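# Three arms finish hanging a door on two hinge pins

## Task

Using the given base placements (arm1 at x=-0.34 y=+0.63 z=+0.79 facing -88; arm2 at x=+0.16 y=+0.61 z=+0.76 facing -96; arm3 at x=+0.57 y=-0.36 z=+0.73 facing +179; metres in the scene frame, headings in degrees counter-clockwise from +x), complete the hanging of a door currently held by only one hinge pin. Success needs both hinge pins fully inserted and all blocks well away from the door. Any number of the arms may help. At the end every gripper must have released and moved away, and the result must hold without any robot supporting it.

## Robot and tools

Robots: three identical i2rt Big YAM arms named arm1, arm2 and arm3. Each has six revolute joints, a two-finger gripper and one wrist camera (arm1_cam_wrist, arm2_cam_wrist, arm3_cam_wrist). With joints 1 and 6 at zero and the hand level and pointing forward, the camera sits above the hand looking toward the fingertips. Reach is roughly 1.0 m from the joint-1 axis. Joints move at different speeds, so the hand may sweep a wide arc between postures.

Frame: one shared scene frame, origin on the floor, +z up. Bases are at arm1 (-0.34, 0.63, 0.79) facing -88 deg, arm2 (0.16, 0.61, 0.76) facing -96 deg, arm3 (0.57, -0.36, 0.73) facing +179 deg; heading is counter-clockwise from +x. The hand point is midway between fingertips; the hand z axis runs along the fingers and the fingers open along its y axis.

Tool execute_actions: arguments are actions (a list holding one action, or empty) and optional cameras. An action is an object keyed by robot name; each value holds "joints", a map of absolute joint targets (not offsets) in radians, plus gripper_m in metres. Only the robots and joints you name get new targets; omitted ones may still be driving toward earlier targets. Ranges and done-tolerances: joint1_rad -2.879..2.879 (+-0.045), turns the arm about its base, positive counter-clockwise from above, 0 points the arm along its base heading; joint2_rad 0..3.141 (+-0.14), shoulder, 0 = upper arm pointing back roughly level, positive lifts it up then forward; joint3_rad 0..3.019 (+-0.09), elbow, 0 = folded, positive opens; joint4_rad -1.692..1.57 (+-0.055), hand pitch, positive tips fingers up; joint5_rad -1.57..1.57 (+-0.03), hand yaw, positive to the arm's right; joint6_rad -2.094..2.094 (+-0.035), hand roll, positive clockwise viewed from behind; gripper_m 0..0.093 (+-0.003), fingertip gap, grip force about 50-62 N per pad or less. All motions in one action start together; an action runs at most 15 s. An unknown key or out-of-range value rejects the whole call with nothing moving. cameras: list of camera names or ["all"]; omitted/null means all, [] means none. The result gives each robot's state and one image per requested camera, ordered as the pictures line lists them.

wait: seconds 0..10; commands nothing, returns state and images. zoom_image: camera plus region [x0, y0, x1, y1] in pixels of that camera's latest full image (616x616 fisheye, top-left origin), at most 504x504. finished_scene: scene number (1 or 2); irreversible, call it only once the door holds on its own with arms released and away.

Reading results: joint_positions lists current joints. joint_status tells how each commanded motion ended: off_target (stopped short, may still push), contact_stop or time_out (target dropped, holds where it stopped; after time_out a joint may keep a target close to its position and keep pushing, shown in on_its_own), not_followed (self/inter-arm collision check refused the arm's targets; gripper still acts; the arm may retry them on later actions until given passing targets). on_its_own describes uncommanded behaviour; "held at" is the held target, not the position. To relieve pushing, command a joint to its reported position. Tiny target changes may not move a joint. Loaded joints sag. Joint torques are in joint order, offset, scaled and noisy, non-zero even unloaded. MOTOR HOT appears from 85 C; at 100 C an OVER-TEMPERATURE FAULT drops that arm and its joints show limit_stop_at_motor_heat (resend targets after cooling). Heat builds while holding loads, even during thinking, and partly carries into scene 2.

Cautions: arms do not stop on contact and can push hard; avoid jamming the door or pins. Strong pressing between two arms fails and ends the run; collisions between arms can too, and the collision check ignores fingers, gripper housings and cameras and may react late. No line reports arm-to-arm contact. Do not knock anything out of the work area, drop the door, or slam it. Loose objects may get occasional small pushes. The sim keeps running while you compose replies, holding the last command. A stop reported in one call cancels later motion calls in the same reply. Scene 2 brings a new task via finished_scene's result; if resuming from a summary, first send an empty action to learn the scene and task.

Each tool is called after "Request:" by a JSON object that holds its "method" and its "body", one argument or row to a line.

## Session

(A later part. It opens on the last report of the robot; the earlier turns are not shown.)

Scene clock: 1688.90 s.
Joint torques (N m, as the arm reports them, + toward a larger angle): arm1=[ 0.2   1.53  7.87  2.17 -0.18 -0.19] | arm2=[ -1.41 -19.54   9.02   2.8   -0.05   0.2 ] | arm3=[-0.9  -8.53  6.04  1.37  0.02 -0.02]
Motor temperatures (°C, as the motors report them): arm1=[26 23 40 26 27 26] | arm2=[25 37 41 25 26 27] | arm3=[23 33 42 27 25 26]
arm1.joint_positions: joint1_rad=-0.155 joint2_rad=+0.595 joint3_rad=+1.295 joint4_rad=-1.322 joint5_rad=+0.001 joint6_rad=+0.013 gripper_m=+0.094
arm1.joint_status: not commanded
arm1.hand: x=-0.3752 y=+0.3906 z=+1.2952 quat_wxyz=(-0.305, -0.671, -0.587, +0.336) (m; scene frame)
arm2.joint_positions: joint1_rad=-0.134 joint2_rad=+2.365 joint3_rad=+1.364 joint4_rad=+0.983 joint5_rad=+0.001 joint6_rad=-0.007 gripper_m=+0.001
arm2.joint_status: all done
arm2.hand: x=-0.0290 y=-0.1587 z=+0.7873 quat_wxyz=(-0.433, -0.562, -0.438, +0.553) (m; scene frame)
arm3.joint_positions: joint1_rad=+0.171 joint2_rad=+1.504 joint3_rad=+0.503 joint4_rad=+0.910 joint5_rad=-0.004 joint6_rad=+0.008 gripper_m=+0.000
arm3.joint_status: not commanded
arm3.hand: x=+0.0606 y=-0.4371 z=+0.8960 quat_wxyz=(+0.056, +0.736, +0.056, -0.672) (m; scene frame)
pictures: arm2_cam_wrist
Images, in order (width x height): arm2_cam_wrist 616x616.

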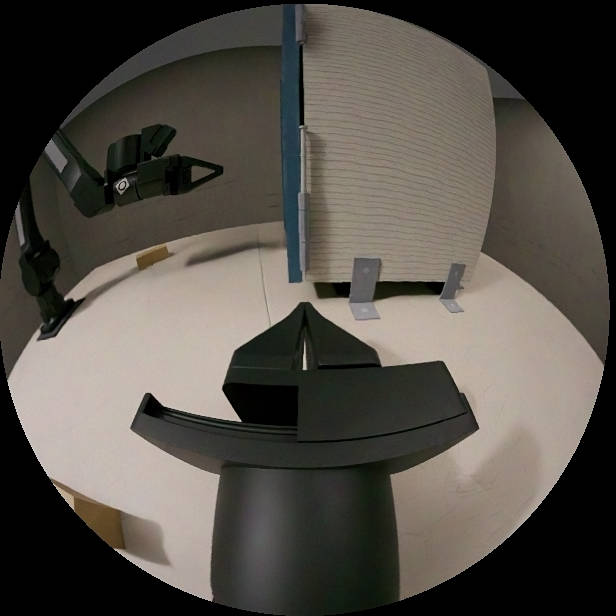

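Request:
{"method": "execute_actions", "body": {
  "actions": [
    {"arm2":{"joints":{"joint2_rad":2.34,"joint3_rad":1.56,"joint4_rad":0.84}}}
  ],
  "cameras": ["arm2_cam_wrist"]
}}

Scene clock: 1699.20 s.
Joint torques (N m, as the arm reports them, + toward a larger angle): arm1=[ 0.21  1.68  7.85  2.16 -0.2  -0.18] | arm2=[ -1.24 -20.31  11.31   1.08  -0.03   0.18] | arm3=[-0.98 -8.25  5.99  1.45  0.01 -0.03]
Motor temperatures (°C, as the motors report them): arm1=[26 23 40 26 27 26] | arm2=[25 38 41 25 26 27] | arm3=[23 32 41 27 25 26]
arm1.joint_positions: joint1_rad=-0.155 joint2_rad=+0.595 joint3_rad=+1.295 joint4_rad=-1.322 joint5_rad=+0.001 joint6_rad=+0.013 gripper_m=+0.094
arm1.joint_status: not commanded
arm1.hand: x=-0.3752 y=+0.3906 z=+1.2952 quat_wxyz=(-0.305, -0.671, -0.587, +0.336) (m; scene frame)
arm2.joint_positions: joint1_rad=-0.134 joint2_rad=+2.342 joint3_rad=+1.525 joint4_rad=+0.860 joint5_rad=+0.001 joint6_rad=-0.007 gripper_m=+0.001
arm2.joint_status: all done
arm2.hand: x=-0.0415 y=-0.2070 z=+0.8527 quat_wxyz=(-0.446, -0.545, -0.424, +0.570) (m; scene frame)
arm3.joint_positions: joint1_rad=+0.171 joint2_rad=+1.504 joint3_rad=+0.503 joint4_rad=+0.910 joint5_rad=-0.004 joint6_rad=+0.008 gripper_m=+0.000
arm3.joint_status: not commanded
arm3.hand: x=+0.0606 y=-0.4371 z=+0.8960 quat_wxyz=(+0.056, +0.736, +0.056, -0.672) (m; scene frame)
pictures: arm2_cam_wrist
Images, in order (width x height): arm2_cam_wrist 616x616.

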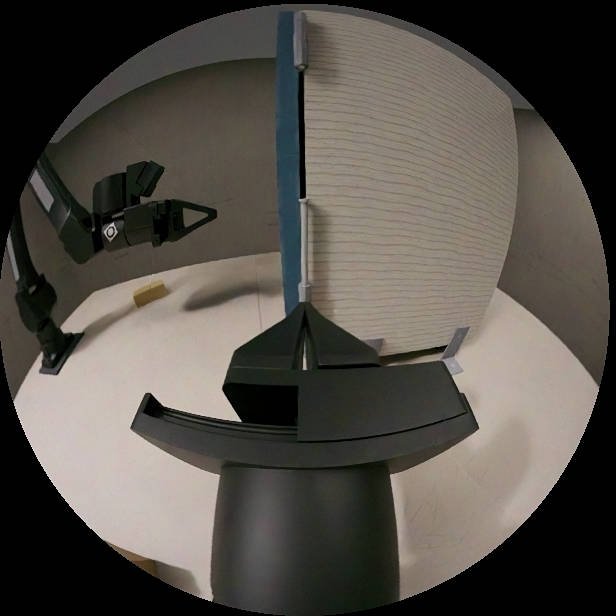

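Request:
{"method": "execute_actions", "body": {
  "actions": [
    {"arm2":{"joints":{"joint2_rad":2.37,"joint4_rad":0.77}}}
  ],
  "cameras": []
}}

Request:
{"method": "execute_actions", "body": {
  "actions": [
    {"arm2":{"joints":{"joint2_rad":2.42,"joint3_rad":1.64,"joint4_rad":0.74}}}
  ],
  "cameras": ["arm2_cam_wrist"]
}}

Scene clock: 1703.77 s.
Joint torques (N m, as the arm reports them, + toward a larger angle): arm1=[ 0.23  1.65  7.86  2.17 -0.19 -0.18] | arm2=[ -1.5  -18.34  11.13   0.97  -0.03   0.17] | arm3=[-0.57 -8.05  6.08  1.4   0.03 -0.03]
Motor temperatures (°C, as the motors report them): arm1=[26 23 40 26 27 26] | arm2=[25 38 42 25 26 27] | arm3=[23 32 41 27 25 26]
arm1.joint_positions: joint1_rad=-0.155 joint2_rad=+0.595 joint3_rad=+1.295 joint4_rad=-1.322 joint5_rad=+0.001 joint6_rad=+0.013 gripper_m=+0.094
arm1.joint_status: not commanded
arm1.hand: x=-0.3752 y=+0.3906 z=+1.2952 quat_wxyz=(-0.305, -0.671, -0.587, +0.336) (m; scene frame)
arm2.joint_positions: joint1_rad=-0.134 joint2_rad=+2.349 joint3_rad=+1.525 joint4_rad=+0.790 joint5_rad=+0.001 joint6_rad=-0.007 gripper_m=+0.001
arm2.joint_status: all done
arm2.hand: x=-0.0413 y=-0.2068 z=+0.8302 quat_wxyz=(-0.429, -0.566, -0.441, +0.549) (m; scene frame)
arm3.joint_positions: joint1_rad=+0.171 joint2_rad=+1.504 joint3_rad=+0.503 joint4_rad=+0.910 joint5_rad=-0.004 joint6_rad=+0.008 gripper_m=+0.000
arm3.joint_status: not commanded
arm3.hand: x=+0.0606 y=-0.4371 z=+0.8960 quat_wxyz=(+0.056, +0.736, +0.056, -0.672) (m; scene frame)
pictures: none
No camera images: the call's "cameras" was empty. Leave "cameras" out to get every camera's image.

Scene clock: 1704.47 s.
Joint torques (N m, as the arm reports them, + toward a larger angle): arm1=[ 0.36  1.64  7.87  2.18 -0.19 -0.19] | arm2=[ -1.6  -19.67  12.68   1.16  -0.02   0.17] | arm3=[-0.74 -8.46  6.01  1.34  0.04 -0.04]
Motor temperatures (°C, as the motors report them): arm1=[26 23 40 26 27 26] | arm2=[25 38 42 25 26 27] | arm3=[23 32 41 27 25 26]
arm1.joint_positions: joint1_rad=-0.155 joint2_rad=+0.595 joint3_rad=+1.295 joint4_rad=-1.322 joint5_rad=+0.001 joint6_rad=+0.013 gripper_m=+0.094
arm1.joint_status: not commanded
arm1.hand: x=-0.3752 y=+0.3906 z=+1.2952 quat_wxyz=(-0.305, -0.671, -0.587, +0.336) (m; scene frame)
arm2.joint_positions: joint1_rad=-0.134 joint2_rad=+2.405 joint3_rad=+1.590 joint4_rad=+0.759 joint5_rad=+0.001 joint6_rad=-0.007 gripper_m=+0.001
arm2.joint_status: all done
arm2.hand: x=-0.0445 y=-0.2206 z=+0.8086 quat_wxyz=(-0.424, -0.572, -0.446, +0.542) (m; scene frame)
arm3.joint_positions: joint1_rad=+0.171 joint2_rad=+1.504 joint3_rad=+0.503 joint4_rad=+0.910 joint5_rad=-0.004 joint6_rad=+0.008 gripper_m=+0.000
arm3.joint_status: not commanded
arm3.hand: x=+0.0606 y=-0.4371 z=+0.8960 quat_wxyz=(+0.056, +0.736, +0.056, -0.672) (m; scene frame)
pictures: arm2_cam_wrist
Images, in order (width x height): arm2_cam_wrist 616x616.

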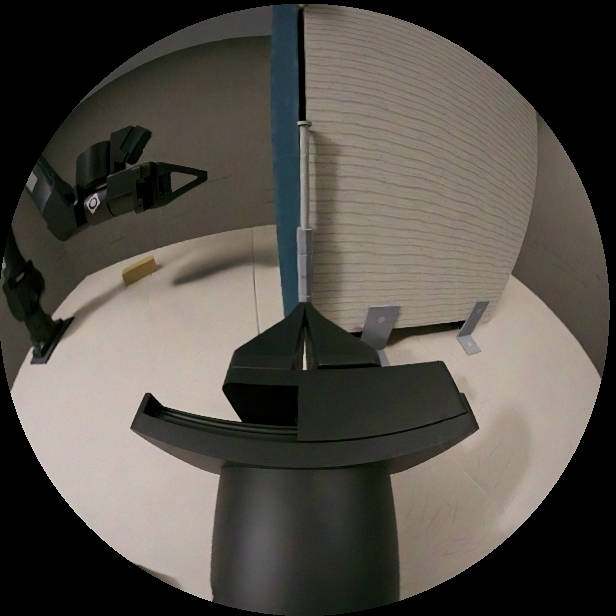

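Request:
{"method": "execute_actions", "body": {
  "actions": [
    {"arm2":{"joints":{"joint2_rad":2.44,"joint3_rad":1.72,"joint4_rad":0.74}}}
  ],
  "cameras": ["arm2_cam_wrist"]
}}

Scene clock: 1709.00 s.
Joint torques (N m, as the arm reports them, + toward a larger angle): arm1=[ 0.2   1.58  7.83  2.19 -0.19 -0.18] | arm2=[ -1.94 -19.59  16.53   1.14  -0.04   0.17] | arm3=[-0.65 -8.5   6.02  1.37  0.02 -0.06]
Motor temperatures (°C, as the motors report them): arm1=[26 23 40 26 27 26] | arm2=[25 39 43 25 26 27] | arm3=[23 32 41 27 25 26]
arm1.joint_positions: joint1_rad=-0.155 joint2_rad=+0.595 joint3_rad=+1.295 joint4_rad=-1.322 joint5_rad=+0.001 joint6_rad=+0.013 gripper_m=+0.094
arm1.joint_status: not commanded
arm1.hand: x=-0.3752 y=+0.3906 z=+1.2952 quat_wxyz=(-0.305, -0.671, -0.587, +0.336) (m; scene frame)
arm2.joint_positions: joint1_rad=-0.134 joint2_rad=+2.419 joint3_rad=+1.623 joint4_rad=+0.757 joint5_rad=+0.002 joint6_rad=-0.007 gripper_m=+0.001
arm2.joint_status: joint3_rad time_out (moved +0.034 of +0.130); the others done
arm2.on_its_own: joint3_rad reads +1.623 and still pushes toward +1.720 since a time_out
arm2.hand: x=-0.0467 y=-0.2287 z=+0.8142 quat_wxyz=(-0.428, -0.567, -0.442, +0.548) (m; scene frame)
arm3.joint_positions: joint1_rad=+0.171 joint2_rad=+1.504 joint3_rad=+0.503 joint4_rad=+0.910 joint5_rad=-0.004 joint6_rad=+0.008 gripper_m=+0.000
arm3.joint_status: not commanded
arm3.hand: x=+0.0606 y=-0.4371 z=+0.8960 quat_wxyz=(+0.056, +0.736, +0.056, -0.672) (m; scene frame)
pictures: arm2_cam_wrist
Images, in order (width x height): arm2_cam_wrist 616x616.

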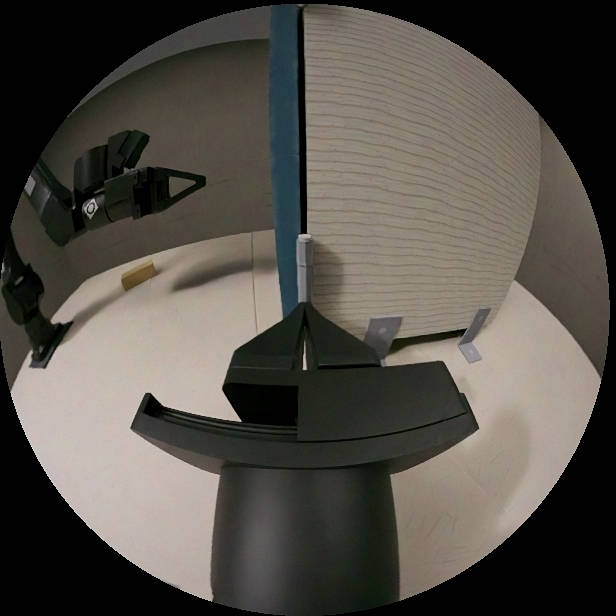

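The pin dropped in. Zoom.

Request:
{"method": "zoom_image", "body": {
  "camera": "arm2_cam_wrist",
  "region": [275,215,335,310]
}}

Request:
{"method": "execute_actions", "body": {
  "actions": [
    {"arm2":{"joints":{"joint2_rad":2.36,"joint3_rad":1.45,"joint4_rad":0.9}}}
  ],
  "cameras": ["arm2_cam_wrist"]
}}

Request:
{"method": "zoom_image", "body": {
  "camera": "arm2_cam_wrist",
  "region": [265,170,345,310]
}}

Region (275, 215, 335, 310) of arm2_cam_wrist's 616x616 image, scaled by 5.305, with more detail than that image has; it fills the left 318 columns of this view, and the rest is white.

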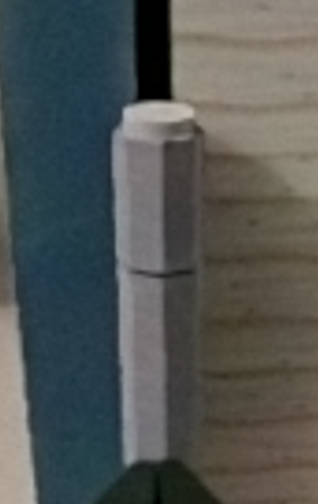

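Scene clock: 1715.03 s.
Joint torques (N m, as the arm reports them, + toward a larger angle): arm1=[ 0.04  1.62  7.87  2.19 -0.19 -0.19] | arm2=[ -1.09 -19.61   8.09   2.69  -0.04   0.21] | arm3=[-0.36 -8.41  5.99  1.34  0.03 -0.05]
Motor temperatures (°C, as the motors report them): arm1=[26 23 40 26 27 26] | arm2=[25 39 45 25 26 27] | arm3=[23 32 41 27 25 26]
arm1.joint_positions: joint1_rad=-0.155 joint2_rad=+0.595 joint3_rad=+1.295 joint4_rad=-1.322 joint5_rad=+0.001 joint6_rad=+0.013 gripper_m=+0.094
arm1.joint_status: not commanded
arm1.hand: x=-0.3752 y=+0.3906 z=+1.2952 quat_wxyz=(-0.305, -0.671, -0.587, +0.336) (m; scene frame)
arm2.joint_positions: joint1_rad=-0.134 joint2_rad=+2.359 joint3_rad=+1.447 joint4_rad=+0.874 joint5_rad=+0.002 joint6_rad=-0.007 gripper_m=+0.001
arm2.joint_status: all done
arm2.hand: x=-0.0355 y=-0.1840 z=+0.8039 quat_wxyz=(-0.428, -0.567, -0.442, +0.547) (m; scene frame)
arm3.joint_positions: joint1_rad=+0.171 joint2_rad=+1.504 joint3_rad=+0.503 joint4_rad=+0.910 joint5_rad=-0.004 joint6_rad=+0.008 gripper_m=+0.000
arm3.joint_status: not commanded
arm3.hand: x=+0.0606 y=-0.4371 z=+0.8960 quat_wxyz=(+0.056, +0.736, +0.056, -0.672) (m; scene frame)
pictures: arm2_cam_wrist
Images, in order (width x height): arm2_cam_wrist 616x616.

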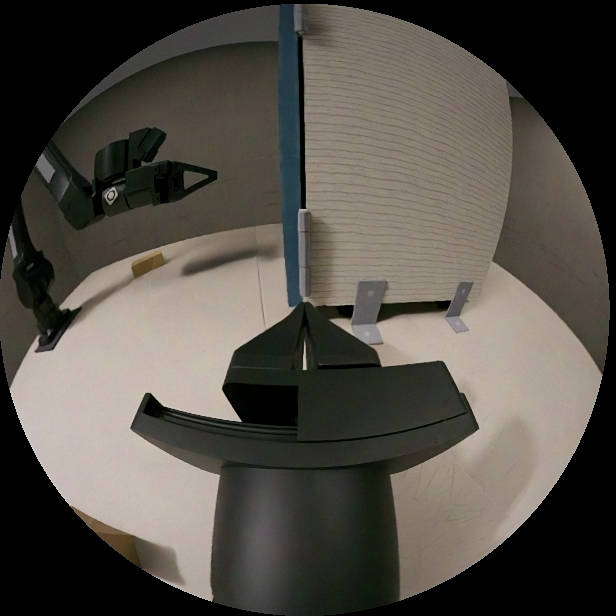

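Region (265, 170, 345, 310) of arm2_cam_wrist's 616x616 image, scaled by 3.600, with more detail than that image has; it fills the left 288 columns of this view, and the rest is white.

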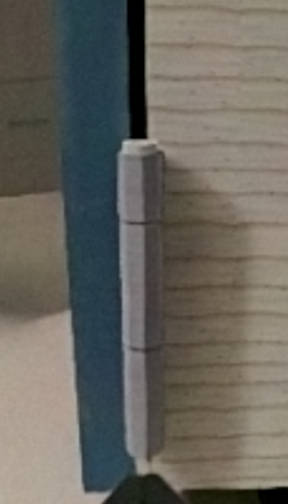

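Request:
{"method": "execute_actions", "body": {
  "actions": [
    {"arm2":{"joints":{"joint2_rad":1.9,"joint3_rad":1.1}},"arm3":{"joints":{"joint2_rad":0.8,"joint3_rad":0.5,"joint4_rad":0}}}
  ],
  "cameras": []
}}

Request:
{"method": "execute_actions", "body": {
  "actions": [
    {"arm2":{"joints":{"joint2_rad":1.0,"joint3_rad":0.9,"joint4_rad":-0.9}},"arm3":{"joints":{"joint2_rad":0.4,"joint3_rad":0.4}}}
  ]
}}

Scene clock: 1723.73 s.
Joint torques (N m, as the arm reports them, + toward a larger angle): arm1=[ 0.09  1.65  7.9   2.2  -0.18 -0.18] | arm2=[ -1.34 -13.79   8.47   2.35  -0.03   0.19] | arm3=[-0.81 -2.8   9.71  1.35  0.03 -0.04]
Motor temperatures (°C, as the motors report them): arm1=[26 23 40 26 27 26] | arm2=[25 39 43 25 26 27] | arm3=[23 32 41 27 25 26]
arm1.joint_positions: joint1_rad=-0.155 joint2_rad=+0.595 joint3_rad=+1.295 joint4_rad=-1.322 joint5_rad=+0.001 joint6_rad=+0.013 gripper_m=+0.094
arm1.joint_status: not commanded
arm1.hand: x=-0.3752 y=+0.3906 z=+1.2952 quat_wxyz=(-0.305, -0.671, -0.587, +0.336) (m; scene frame)
arm2.joint_positions: joint1_rad=-0.134 joint2_rad=+1.884 joint3_rad=+1.103 joint4_rad=+0.884 joint5_rad=+0.002 joint6_rad=-0.007 gripper_m=+0.001
arm2.joint_status: all done
arm2.hand: x=-0.0129 y=-0.0870 z=+0.9916 quat_wxyz=(-0.458, -0.527, -0.410, +0.586) (m; scene frame)
arm3.joint_positions: joint1_rad=+0.171 joint2_rad=+0.804 joint3_rad=+0.500 joint4_rad=+0.011 joint5_rad=-0.004 joint6_rad=+0.008 gripper_m=+0.000
arm3.joint_status: all done
arm3.hand: x=+0.1668 y=-0.4207 z=+0.9919 quat_wxyz=(+0.050, +0.800, +0.060, -0.594) (m; scene frame)
pictures: none
No camera images: the call's "cameras" was empty. Leave "cameras" out to get every camera's image.

Scene clock: 1725.67 s.
Joint torques (N m, as the arm reports them, + toward a larger angle): arm1=[ 0.14  1.59  7.82  2.18 -0.19 -0.18] | arm2=[-1.82 -5.02 11.89  0.7  -0.02  0.16] | arm3=[-0.84  1.21 10.94  1.68  0.05 -0.02]
Motor temperatures (°C, as the motors report them): arm1=[26 23 40 26 27 26] | arm2=[25 39 43 25 26 27] | arm3=[23 32 42 27 25 26]
arm1.joint_positions: joint1_rad=-0.155 joint2_rad=+0.595 joint3_rad=+1.295 joint4_rad=-1.322 joint5_rad=+0.001 joint6_rad=+0.013 gripper_m=+0.094
arm1.joint_status: not commanded
arm1.hand: x=-0.3752 y=+0.3906 z=+1.2952 quat_wxyz=(-0.305, -0.671, -0.587, +0.336) (m; scene frame)
arm2.joint_positions: joint1_rad=-0.134 joint2_rad=+0.999 joint3_rad=+0.887 joint4_rad=-0.881 joint5_rad=+0.002 joint6_rad=-0.007 gripper_m=+0.001
arm2.joint_status: all done
arm2.hand: x=+0.0670 y=+0.2343 z=+1.0017 quat_wxyz=(-0.179, -0.754, -0.591, +0.225) (m; scene frame)
arm3.joint_positions: joint1_rad=+0.171 joint2_rad=+0.399 joint3_rad=+0.389 joint4_rad=+0.003 joint5_rad=-0.004 joint6_rad=+0.008 gripper_m=+0.000
arm3.joint_status: all done
arm3.hand: x=+0.2468 y=-0.4083 z=+1.0618 quat_wxyz=(+0.058, +0.707, +0.054, -0.702) (m; scene frame)
pictures: arm1_cam_wrist, arm2_cam_wrist, arm3_cam_wrist
Images, in order (width x height): arm1_cam_wrist 616x616, arm2_cam_wrist 616x616, arm3_cam_wrist 616x616.

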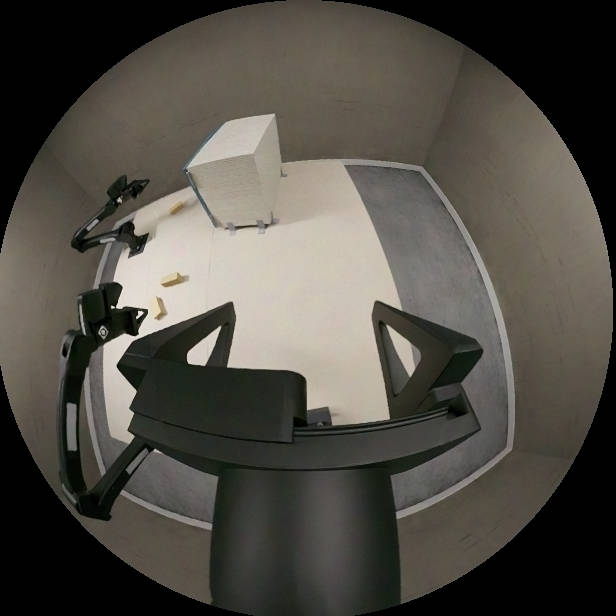

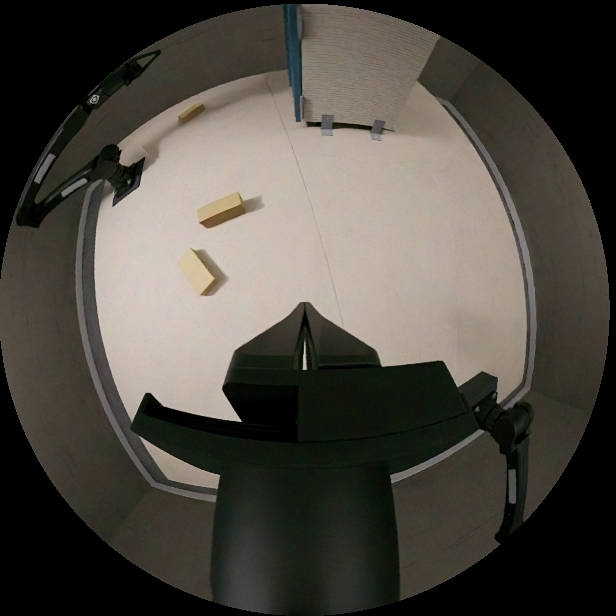

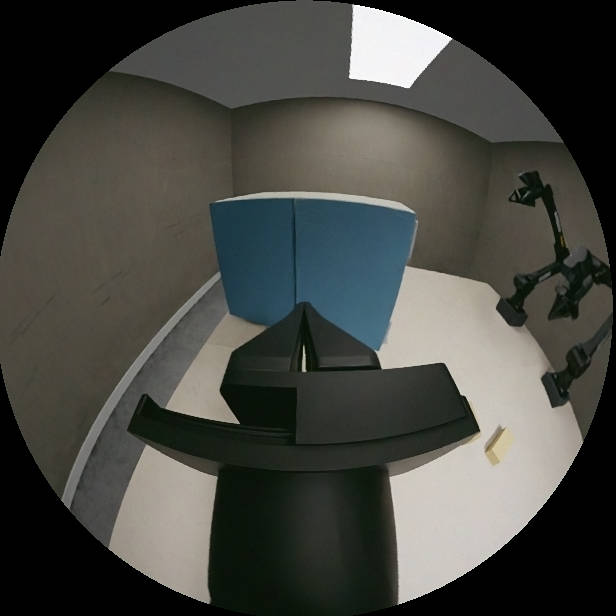

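Blocks are well away from the door.

Request:
{"method": "finished_scene", "body": {
  "scene": 1
}}

The scene is finished: the task was done.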